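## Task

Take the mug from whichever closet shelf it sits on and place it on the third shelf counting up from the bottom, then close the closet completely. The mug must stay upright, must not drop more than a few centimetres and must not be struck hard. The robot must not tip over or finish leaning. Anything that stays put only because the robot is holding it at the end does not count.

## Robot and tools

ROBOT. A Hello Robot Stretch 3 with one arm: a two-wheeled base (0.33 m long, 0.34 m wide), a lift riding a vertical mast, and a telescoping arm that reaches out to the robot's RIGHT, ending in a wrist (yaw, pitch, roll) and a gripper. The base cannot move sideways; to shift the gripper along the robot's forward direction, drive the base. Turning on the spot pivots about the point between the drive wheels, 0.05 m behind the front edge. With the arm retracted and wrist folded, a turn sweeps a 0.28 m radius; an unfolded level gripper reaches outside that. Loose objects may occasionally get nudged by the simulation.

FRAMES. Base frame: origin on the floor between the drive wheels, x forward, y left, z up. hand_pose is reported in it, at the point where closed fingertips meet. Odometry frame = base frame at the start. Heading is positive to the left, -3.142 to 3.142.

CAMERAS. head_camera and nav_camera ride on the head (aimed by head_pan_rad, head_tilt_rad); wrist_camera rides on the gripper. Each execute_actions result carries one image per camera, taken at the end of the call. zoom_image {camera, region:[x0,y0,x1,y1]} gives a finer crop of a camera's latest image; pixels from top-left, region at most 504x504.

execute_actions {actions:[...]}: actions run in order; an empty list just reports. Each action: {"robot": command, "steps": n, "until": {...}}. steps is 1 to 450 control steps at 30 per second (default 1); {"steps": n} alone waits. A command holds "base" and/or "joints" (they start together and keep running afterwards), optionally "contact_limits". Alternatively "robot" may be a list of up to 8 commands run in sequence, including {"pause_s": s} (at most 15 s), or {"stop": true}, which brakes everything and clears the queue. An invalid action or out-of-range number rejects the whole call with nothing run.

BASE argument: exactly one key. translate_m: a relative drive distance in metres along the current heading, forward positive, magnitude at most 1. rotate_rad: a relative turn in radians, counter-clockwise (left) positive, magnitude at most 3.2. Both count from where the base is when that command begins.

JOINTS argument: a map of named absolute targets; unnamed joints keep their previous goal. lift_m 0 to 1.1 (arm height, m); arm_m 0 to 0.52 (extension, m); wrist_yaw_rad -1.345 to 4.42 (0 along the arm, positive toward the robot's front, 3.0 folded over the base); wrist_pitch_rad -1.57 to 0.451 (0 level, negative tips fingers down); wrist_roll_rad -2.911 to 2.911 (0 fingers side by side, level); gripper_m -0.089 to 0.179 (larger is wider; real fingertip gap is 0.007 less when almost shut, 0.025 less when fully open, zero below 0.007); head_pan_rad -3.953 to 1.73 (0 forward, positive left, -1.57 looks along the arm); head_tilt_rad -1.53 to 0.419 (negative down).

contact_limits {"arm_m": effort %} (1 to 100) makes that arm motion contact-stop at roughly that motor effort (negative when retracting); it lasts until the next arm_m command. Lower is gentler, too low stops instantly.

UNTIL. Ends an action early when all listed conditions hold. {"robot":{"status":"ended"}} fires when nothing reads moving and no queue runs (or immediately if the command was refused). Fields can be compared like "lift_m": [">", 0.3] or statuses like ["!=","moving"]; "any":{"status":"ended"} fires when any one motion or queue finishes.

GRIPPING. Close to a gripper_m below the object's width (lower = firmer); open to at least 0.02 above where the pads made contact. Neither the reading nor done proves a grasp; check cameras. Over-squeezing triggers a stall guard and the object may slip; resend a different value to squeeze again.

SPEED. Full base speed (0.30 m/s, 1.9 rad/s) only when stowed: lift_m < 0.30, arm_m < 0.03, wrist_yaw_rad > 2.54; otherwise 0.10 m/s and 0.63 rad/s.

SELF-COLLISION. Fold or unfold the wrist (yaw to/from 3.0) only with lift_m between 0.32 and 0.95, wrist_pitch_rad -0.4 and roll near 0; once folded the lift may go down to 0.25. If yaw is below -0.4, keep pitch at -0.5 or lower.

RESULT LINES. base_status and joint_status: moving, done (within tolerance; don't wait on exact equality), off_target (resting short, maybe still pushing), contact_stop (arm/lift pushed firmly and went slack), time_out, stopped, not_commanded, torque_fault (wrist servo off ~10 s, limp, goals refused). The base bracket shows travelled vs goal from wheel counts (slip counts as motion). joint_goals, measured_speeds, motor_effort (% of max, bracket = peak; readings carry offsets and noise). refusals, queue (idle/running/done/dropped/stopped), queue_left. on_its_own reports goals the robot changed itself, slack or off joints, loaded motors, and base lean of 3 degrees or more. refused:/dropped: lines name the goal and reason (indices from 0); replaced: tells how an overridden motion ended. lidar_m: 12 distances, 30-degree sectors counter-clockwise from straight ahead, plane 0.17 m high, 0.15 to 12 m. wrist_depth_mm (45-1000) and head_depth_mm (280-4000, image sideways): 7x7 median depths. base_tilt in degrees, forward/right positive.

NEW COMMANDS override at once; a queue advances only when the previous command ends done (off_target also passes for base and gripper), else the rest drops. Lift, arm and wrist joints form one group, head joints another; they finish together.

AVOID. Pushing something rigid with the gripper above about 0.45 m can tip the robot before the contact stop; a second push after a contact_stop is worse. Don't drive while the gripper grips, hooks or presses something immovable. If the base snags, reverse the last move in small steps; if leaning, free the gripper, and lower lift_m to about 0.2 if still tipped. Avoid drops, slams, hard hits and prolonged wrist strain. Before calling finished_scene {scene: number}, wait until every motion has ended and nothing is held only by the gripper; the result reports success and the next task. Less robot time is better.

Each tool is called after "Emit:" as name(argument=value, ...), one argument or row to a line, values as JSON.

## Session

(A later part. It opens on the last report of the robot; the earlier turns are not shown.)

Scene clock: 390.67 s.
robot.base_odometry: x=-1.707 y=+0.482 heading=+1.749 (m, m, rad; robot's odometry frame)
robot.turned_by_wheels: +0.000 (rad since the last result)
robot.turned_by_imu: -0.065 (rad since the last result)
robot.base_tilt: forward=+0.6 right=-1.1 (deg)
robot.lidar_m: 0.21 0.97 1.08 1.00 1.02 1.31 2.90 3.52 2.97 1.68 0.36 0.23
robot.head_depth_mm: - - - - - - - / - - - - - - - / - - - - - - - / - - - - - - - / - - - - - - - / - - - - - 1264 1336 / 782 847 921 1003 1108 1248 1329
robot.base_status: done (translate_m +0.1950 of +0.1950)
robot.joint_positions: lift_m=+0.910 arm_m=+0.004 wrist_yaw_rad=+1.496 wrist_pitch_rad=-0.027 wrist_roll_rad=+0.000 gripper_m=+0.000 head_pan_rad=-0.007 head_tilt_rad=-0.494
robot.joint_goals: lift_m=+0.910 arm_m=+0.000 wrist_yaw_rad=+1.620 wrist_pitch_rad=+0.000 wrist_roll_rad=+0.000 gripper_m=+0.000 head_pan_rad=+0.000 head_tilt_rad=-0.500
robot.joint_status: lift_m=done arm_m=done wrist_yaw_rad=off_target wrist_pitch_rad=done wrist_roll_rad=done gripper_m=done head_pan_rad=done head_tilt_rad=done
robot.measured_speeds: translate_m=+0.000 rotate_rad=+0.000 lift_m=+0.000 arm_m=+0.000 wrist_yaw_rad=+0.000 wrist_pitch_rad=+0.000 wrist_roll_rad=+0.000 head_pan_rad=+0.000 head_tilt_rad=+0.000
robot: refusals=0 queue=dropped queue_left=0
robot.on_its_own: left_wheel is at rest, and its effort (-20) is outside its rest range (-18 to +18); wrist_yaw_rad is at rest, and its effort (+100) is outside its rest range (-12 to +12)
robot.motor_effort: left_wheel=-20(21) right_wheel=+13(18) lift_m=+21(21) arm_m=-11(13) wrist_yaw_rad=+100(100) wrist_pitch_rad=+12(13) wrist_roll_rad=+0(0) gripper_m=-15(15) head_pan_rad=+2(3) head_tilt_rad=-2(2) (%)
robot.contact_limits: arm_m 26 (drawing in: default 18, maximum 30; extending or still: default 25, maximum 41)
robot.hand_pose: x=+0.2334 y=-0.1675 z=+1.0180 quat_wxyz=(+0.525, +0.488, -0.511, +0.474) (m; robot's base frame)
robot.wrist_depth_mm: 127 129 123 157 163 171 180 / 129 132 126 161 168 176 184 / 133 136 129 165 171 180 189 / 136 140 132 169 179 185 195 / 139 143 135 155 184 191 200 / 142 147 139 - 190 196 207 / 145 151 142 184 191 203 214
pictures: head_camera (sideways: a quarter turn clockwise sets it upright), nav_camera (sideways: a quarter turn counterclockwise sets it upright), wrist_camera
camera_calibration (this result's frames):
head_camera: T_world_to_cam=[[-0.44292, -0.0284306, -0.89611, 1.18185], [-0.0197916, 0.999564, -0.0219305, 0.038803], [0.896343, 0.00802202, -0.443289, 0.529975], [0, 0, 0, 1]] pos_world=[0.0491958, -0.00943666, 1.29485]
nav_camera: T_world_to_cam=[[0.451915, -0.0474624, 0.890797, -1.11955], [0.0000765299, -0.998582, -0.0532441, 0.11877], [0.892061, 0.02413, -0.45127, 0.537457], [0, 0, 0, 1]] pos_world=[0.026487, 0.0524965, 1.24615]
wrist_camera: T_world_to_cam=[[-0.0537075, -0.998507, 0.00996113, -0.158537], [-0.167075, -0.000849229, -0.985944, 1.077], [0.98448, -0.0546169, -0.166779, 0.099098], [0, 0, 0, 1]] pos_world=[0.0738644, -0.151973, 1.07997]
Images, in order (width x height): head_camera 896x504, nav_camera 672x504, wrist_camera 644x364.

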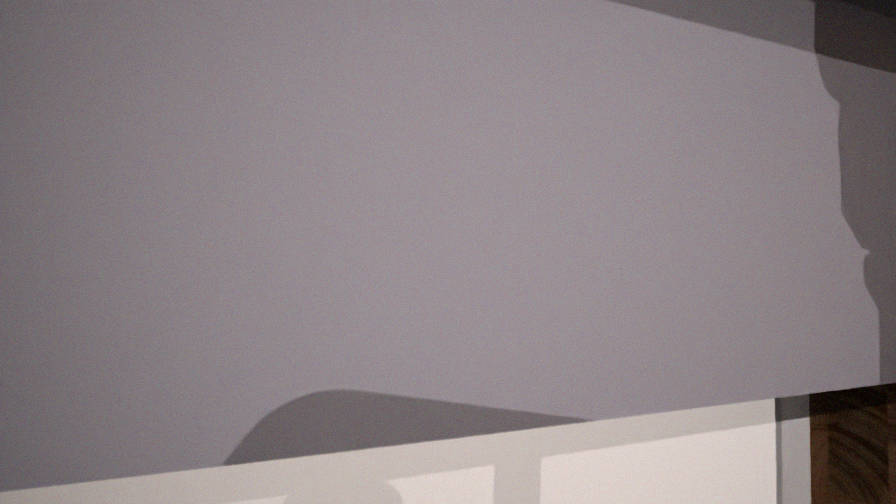

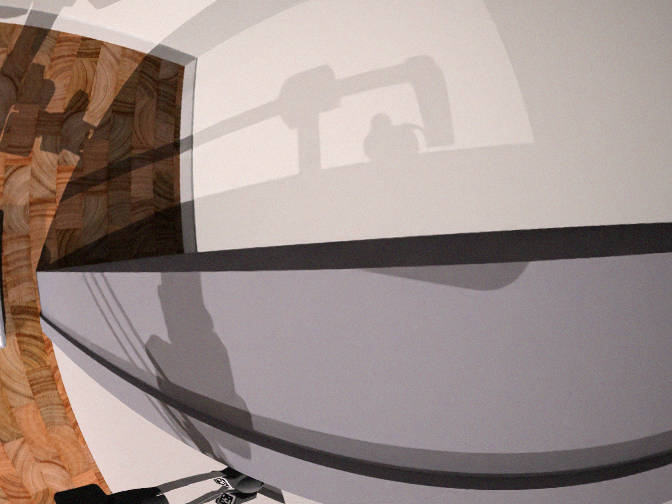

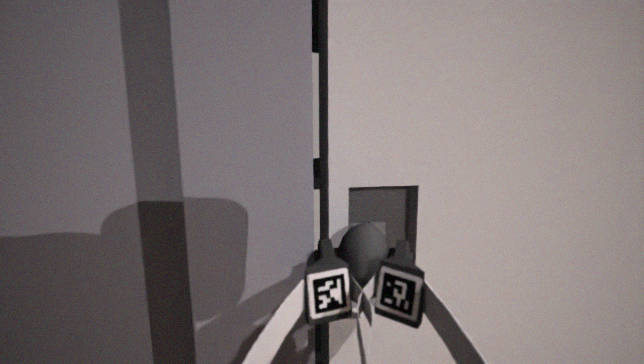

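Emit:
execute_actions(
  actions=[
    {"robot":{"joints":{"wrist_yaw_rad":1.5,"arm_m":0.015}},"steps":20},
    {"robot":[{"base":{"translate_m":-0.12}},{"joints":{"wrist_yaw_rad":1.57,"wrist_roll_rad":1.57}}],"steps":300,"until":{"robot":{"status":"ended"}}},
  ],
)

Scene clock: 396.17 s.
robot.base_odometry: x=-1.685 y=+0.364 heading=+1.750 (m, m, rad; robot's odometry frame)
robot.turned_by_wheels: +0.001 (rad since the last result)
robot.turned_by_imu: +0.002 (rad since the last result)
robot.base_tilt: forward=+0.8 right=-1.2 (deg)
robot.lidar_m: 0.33 1.08 1.07 0.99 1.01 1.29 2.88 3.41 2.98 2.78 0.55 0.34
robot.head_depth_mm: - - 292 316 344 386 438 / - - 291 319 354 400 448 / - - 290 317 352 397 454 / - - 290 316 350 394 451 / - - 293 318 360 407 478 / 881 952 1038 1140 1259 1416 1339 / 874 948 1034 1138 1262 1405 1335
robot.base_status: done (translate_m -0.1200 of -0.1200)
robot.joint_positions: lift_m=+0.910 arm_m=+0.015 wrist_yaw_rad=+1.567 wrist_pitch_rad=-0.024 wrist_roll_rad=+1.568 gripper_m=+0.000 head_pan_rad=-0.007 head_tilt_rad=-0.494
robot.joint_goals: lift_m=+0.910 arm_m=+0.015 wrist_yaw_rad=+1.570 wrist_pitch_rad=+0.000 wrist_roll_rad=+1.570 gripper_m=+0.000 head_pan_rad=+0.000 head_tilt_rad=-0.500
robot.joint_status: lift_m=done arm_m=done wrist_yaw_rad=done wrist_pitch_rad=done wrist_roll_rad=done gripper_m=done head_pan_rad=done head_tilt_rad=done
robot.measured_speeds: translate_m=+0.000 rotate_rad=+0.000 lift_m=+0.000 arm_m=+0.000 wrist_yaw_rad=+0.000 wrist_pitch_rad=+0.000 wrist_roll_rad=+0.000 head_pan_rad=+0.000 head_tilt_rad=+0.000
robot: refusals=0 queue=done queue_left=0
robot.motor_effort: left_wheel=+1(20) right_wheel=+0(12) lift_m=+21(21) arm_m=+0(11) wrist_yaw_rad=+3(100) wrist_pitch_rad=+10(12) wrist_roll_rad=+1(2) gripper_m=-3(14) head_pan_rad=+3(2) head_tilt_rad=-2(2) (%)
robot.hand_pose: x=+0.2342 y=-0.1608 z=+1.0184 quat_wxyz=(+0.010, +0.706, -0.708, -0.007) (m; robot's base frame)
robot.wrist_depth_mm: 285 284 283 282 283 280 281 / 286 286 286 286 284 284 282 / 291 288 288 289 285 287 285 / 293 291 292 303 288 288 287 / 265 264 262 261 262 262 261 / 279 282 278 - 279 278 278 / 284 285 283 282 281 282 281
pictures: head_camera (sideways: a quarter turn clockwise sets it upright), nav_camera (sideways: a quarter turn counterclockwise sets it upright), wrist_camera
replaced: robot.wrist_yaw_rad: its motion had ended off_target
camera_calibration (this result's frames):
head_camera: T_world_to_cam=[[-0.443095, -0.0284347, -0.896024, 1.18174], [-0.0198078, 0.999563, -0.0219252, 0.0387963], [0.896256, 0.00803326, -0.443465, 0.530203], [0, 0, 0, 1]] pos_world=[0.0491945, -0.00943614, 1.29485]
nav_camera: T_world_to_cam=[[0.45209, -0.0474583, 0.890709, -1.11943], [0.0000779495, -0.998581, -0.0532455, 0.118772], [0.891972, 0.0241412, -0.451445, 0.537685], [0, 0, 0, 1]] pos_world=[0.0264755, 0.0524968, 1.24615]
wrist_camera: T_world_to_cam=[[-0.00443971, -0.0135911, -0.999898, 1.0235], [-0.136234, 0.990593, -0.0128598, 0.23875], [0.990667, 0.136163, -0.00624952, -0.0354991], [0, 0, 0, 1]] pos_world=[0.0722377, -0.21776, 1.02625]
Images, in order (width x height): head_camera 896x504, nav_camera 672x504, wrist_camera 644x364.

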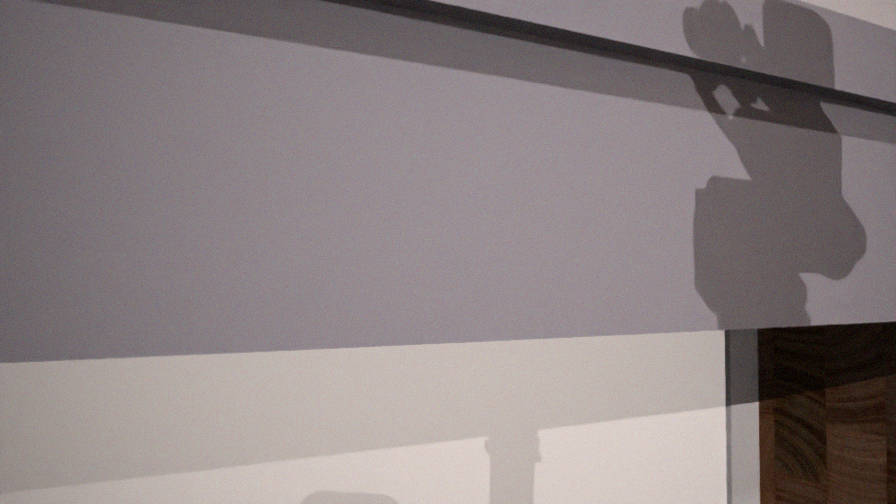

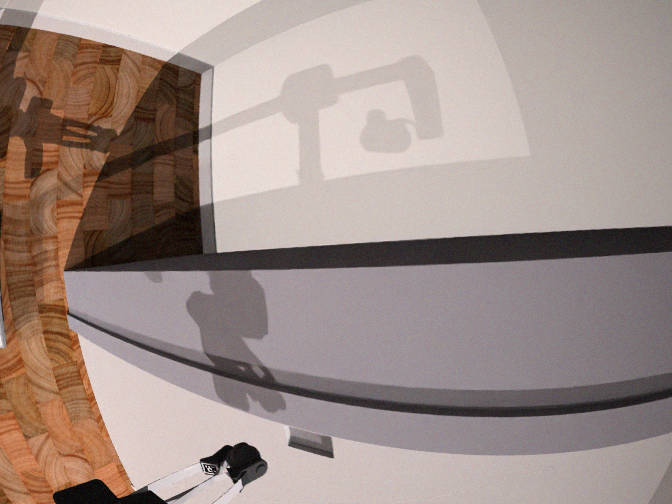

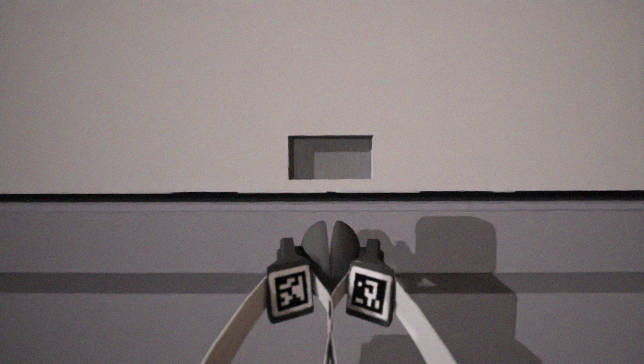

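Emit:
execute_actions(
  actions=[
    {"robot":[{"joints":{"arm_m":0.055}},{"base":{"translate_m":0.133}},{"joints":{"arm_m":0.02},"contact_limits":{"arm_m":25}}],"steps":300,"until":{"robot":{"status":"ended"}}},
  ],
)

Scene clock: 402.23 s.
robot.base_odometry: x=-1.709 y=+0.494 heading=+1.749 (m, m, rad; robot's odometry frame)
robot.turned_by_wheels: -0.001 (rad since the last result)
robot.turned_by_imu: -0.031 (rad since the last result)
robot.base_tilt: forward=+0.6 right=-1.2 (deg)
robot.lidar_m: 0.20 0.20 1.09 1.00 1.02 1.28 2.68 3.52 3.00 1.67 0.36 0.22
robot.head_depth_mm: - - - - - - - / - - - - - - - / - - - - - - - / - - - - - - - / - - - - - - - / - - - - - - - / - - - 991 1087 1218 1310
robot.base_status: done (translate_m +0.1329 of +0.1330)
robot.joint_positions: lift_m=+0.910 arm_m=+0.021 wrist_yaw_rad=+1.510 wrist_pitch_rad=-0.028 wrist_roll_rad=+1.569 gripper_m=+0.000 head_pan_rad=-0.007 head_tilt_rad=-0.495
robot.joint_goals: lift_m=+0.910 arm_m=+0.020 wrist_yaw_rad=+1.570 wrist_pitch_rad=+0.000 wrist_roll_rad=+1.570 gripper_m=+0.000 head_pan_rad=+0.000 head_tilt_rad=-0.500
robot.joint_status: lift_m=done arm_m=done wrist_yaw_rad=done wrist_pitch_rad=done wrist_roll_rad=done gripper_m=done head_pan_rad=done head_tilt_rad=done
robot.measured_speeds: translate_m=+0.000 rotate_rad=+0.000 lift_m=+0.000 arm_m=+0.000 wrist_yaw_rad=+0.000 wrist_pitch_rad=+0.000 wrist_roll_rad=+0.000 head_pan_rad=+0.000 head_tilt_rad=+0.000
robot: refusals=0 queue=done queue_left=0
robot.on_its_own: right_wheel is at rest, and its effort (+27) is outside its rest range (-18 to +18); wrist_yaw_rad is at rest, and its effort (+61) is outside its rest range (-12 to +12)
robot.motor_effort: left_wheel=-11(24) right_wheel=+27(32) lift_m=+21(21) arm_m=-7(8) wrist_yaw_rad=+61(66) wrist_pitch_rad=+12(13) wrist_roll_rad=+0(1) gripper_m=-3(3) head_pan_rad=+3(3) head_tilt_rad=-2(2) (%)
robot.contact_limits: arm_m 25 (drawing in: default 18, maximum 30; extending or still: default 25, maximum 41)
robot.hand_pose: x=+0.2336 y=-0.1814 z=+1.0175 quat_wxyz=(+0.011, +0.685, -0.728, -0.009) (m; robot's base frame)
robot.wrist_depth_mm: 179 179 179 179 178 178 177 / 177 178 177 177 177 176 176 / 176 176 175 175 175 176 175 / 174 174 174 175 175 174 174 / 174 173 173 184 174 173 172 / 172 172 173 - 172 172 172 / 144 144 144 144 143 143 142
pictures: head_camera (sideways: a quarter turn clockwise sets it upright), nav_camera (sideways: a quarter turn counterclockwise sets it upright), wrist_camera
camera_calibration (this result's frames):
head_camera: T_world_to_cam=[[-0.443413, -0.0284997, -0.895864, 1.18154], [-0.0199675, 0.99956, -0.0219156, 0.0387846], [0.896095, 0.0081705, -0.443787, 0.530624], [0, 0, 0, 1]] pos_world=[0.0491934, -0.00942958, 1.29483]
nav_camera: T_world_to_cam=[[0.452418, -0.0473918, 0.890546, -1.11922], [0.000210464, -0.998581, -0.053248, 0.118775], [0.891806, 0.0242778, -0.451766, 0.538103], [0, 0, 0, 1]] pos_world=[0.0264474, 0.0525, 1.24614]
wrist_camera: T_world_to_cam=[[-0.00896973, -0.0123256, -0.999884, 1.02352], [-0.0790355, 0.996805, -0.0115786, 0.245469], [0.996831, 0.0789225, -0.00991523, -0.0402132], [0, 0, 0, 1]] pos_world=[0.0686673, -0.228896, 1.02585]
Images, in order (width x height): head_camera 896x504, nav_camera 672x504, wrist_camera 644x364.

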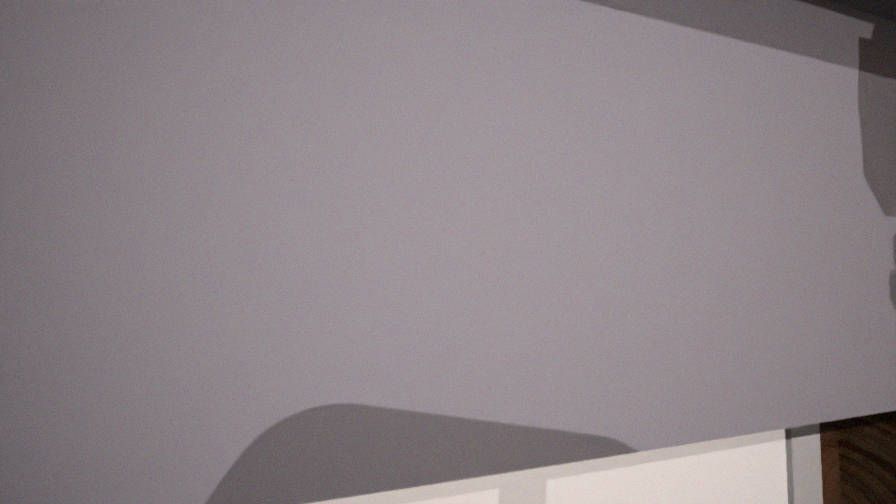

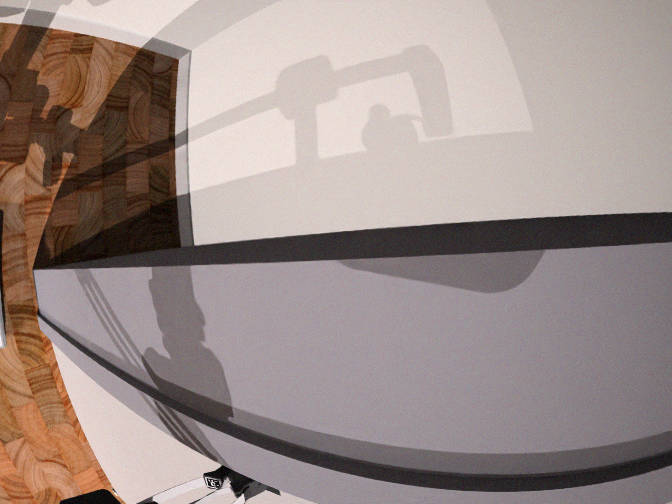

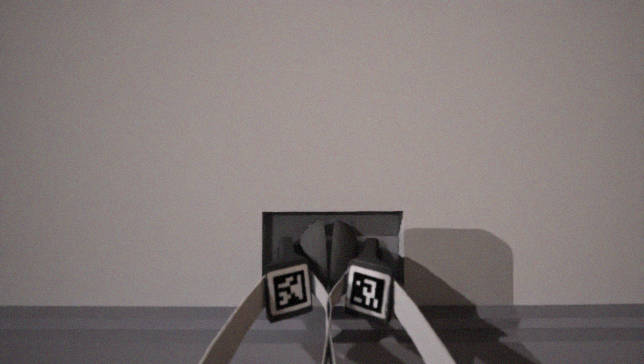

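Dark line appears gone and the door is resisting. Release and verify.

Emit:
execute_actions(
  actions=[
    {"robot":[{"joints":{"arm_m":0.032}},{"base":{"translate_m":-0.15}}],"steps":300,"until":{"robot":{"status":"ended"}}},
  ],
)

Scene clock: 406.73 s.
robot.base_odometry: x=-1.682 y=+0.347 heading=+1.750 (m, m, rad; robot's odometry frame)
robot.turned_by_wheels: +0.001 (rad since the last result)
robot.turned_by_imu: +0.001 (rad since the last result)
robot.base_tilt: forward=+0.7 right=-1.3 (deg)
robot.lidar_m: 0.35 1.10 1.07 0.99 0.99 1.25 2.64 3.41 3.04 2.79 0.60 0.36
robot.head_depth_mm: - 288 308 333 369 412 503 / - 287 309 341 378 424 478 / - 287 307 338 375 423 484 / - 286 304 335 372 419 479 / - 284 302 336 374 429 496 / 888 964 1054 1153 1280 1436 1340 / 884 957 1041 1144 1269 1425 1337
robot.base_status: done (translate_m -0.1500 of -0.1500)
robot.joint_positions: lift_m=+0.910 arm_m=+0.032 wrist_yaw_rad=+1.495 wrist_pitch_rad=-0.026 wrist_roll_rad=+1.569 gripper_m=+0.000 head_pan_rad=-0.007 head_tilt_rad=-0.495
robot.joint_goals: lift_m=+0.910 arm_m=+0.032 wrist_yaw_rad=+1.493 wrist_pitch_rad=+0.000 wrist_roll_rad=+1.570 gripper_m=+0.000 head_pan_rad=+0.000 head_tilt_rad=-0.500
robot.joint_status: lift_m=done arm_m=done wrist_yaw_rad=done wrist_pitch_rad=done wrist_roll_rad=done gripper_m=done head_pan_rad=done head_tilt_rad=done
robot.measured_speeds: translate_m=+0.000 rotate_rad=+0.000 lift_m=+0.000 arm_m=+0.000 wrist_yaw_rad=+0.000 wrist_pitch_rad=+0.000 wrist_roll_rad=+0.000 head_pan_rad=+0.000 head_tilt_rad=+0.000
robot: refusals=0 queue=done queue_left=0
robot.on_its_own: wrist_yaw_rad is held at +1.493, not at your +1.570, by its stall guard, which is not easing now
robot.motor_effort: left_wheel=+0(10) right_wheel=+0(27) lift_m=+21(21) arm_m=+3(7) wrist_yaw_rad=-4(60) wrist_pitch_rad=+11(12) wrist_roll_rad=+1(0) gripper_m=-3(2) head_pan_rad=+2(2) head_tilt_rad=-2(2) (%)
robot.hand_pose: x=+0.2334 y=-0.1959 z=+1.0180 quat_wxyz=(+0.010, +0.680, -0.733, -0.009) (m; robot's base frame)
robot.wrist_depth_mm: 334 333 331 327 328 328 328 / 328 328 328 327 327 326 322 / 327 326 323 327 326 323 323 / 326 323 322 322 319 318 320 / 319 320 319 330 317 319 317 / 287 288 286 - 285 285 284 / 301 299 298 298 297 295 295
pictures: head_camera (sideways: a quarter turn clockwise sets it upright), nav_camera (sideways: a quarter turn counterclockwise sets it upright), wrist_camera
camera_calibration (this result's frames):
head_camera: T_world_to_cam=[[-0.443429, -0.0284997, -0.895856, 1.18153], [-0.0199681, 0.99956, -0.0219151, 0.038784], [0.896087, 0.00817075, -0.443803, 0.530645], [0, 0, 0, 1]] pos_world=[0.0491933, -0.00942957, 1.29483]
nav_camera: T_world_to_cam=[[0.452434, -0.0473918, 0.890538, -1.11921], [0.000209729, -0.998581, -0.0532482, 0.118775], [0.891798, 0.024278, -0.451782, 0.538124], [0, 0, 0, 1]] pos_world=[0.0264464, 0.0525, 1.24614]
wrist_camera: T_world_to_cam=[[-0.00697974, -0.0123495, -0.999899, 1.02344], [-0.0645827, 0.997842, -0.0118733, 0.257127], [0.997888, 0.0644933, -0.00776224, -0.0441387], [0, 0, 0, 1]] pos_world=[0.0677948, -0.241087, 1.02605]
Images, in order (width x height): head_camera 896x504, nav_camera 672x504, wrist_camera 644x364.

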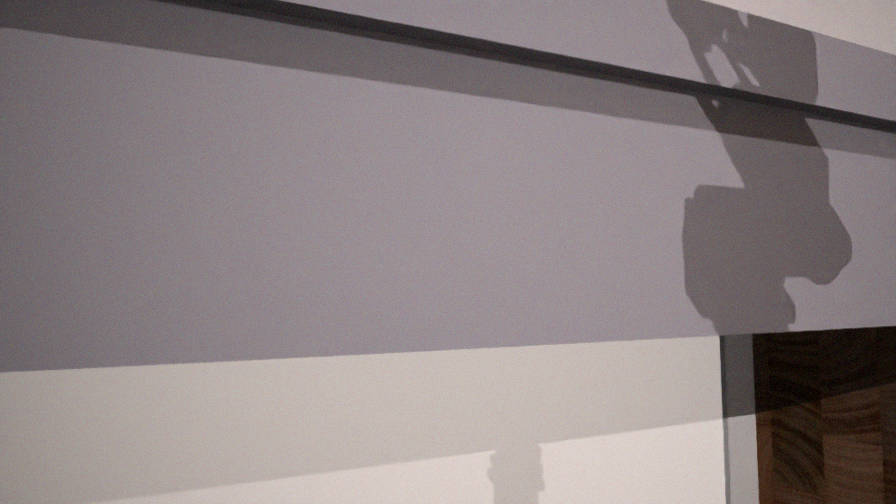

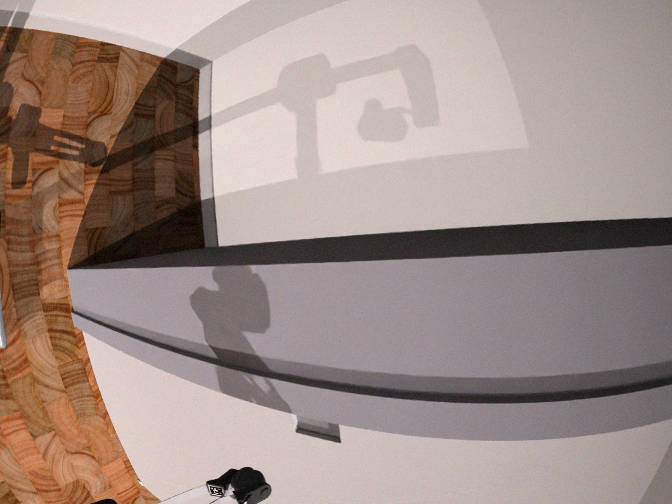

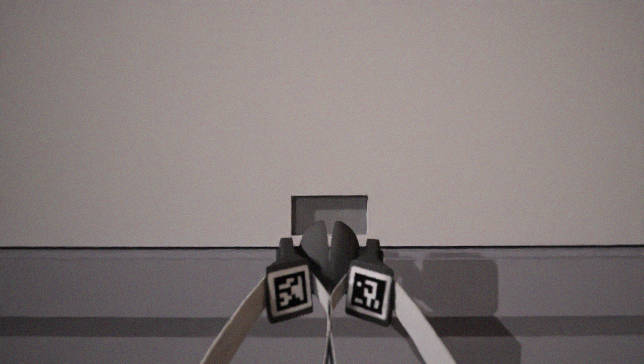

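Emit:
finished_scene(
  scene=1,
)

The scene is finished: the task was done.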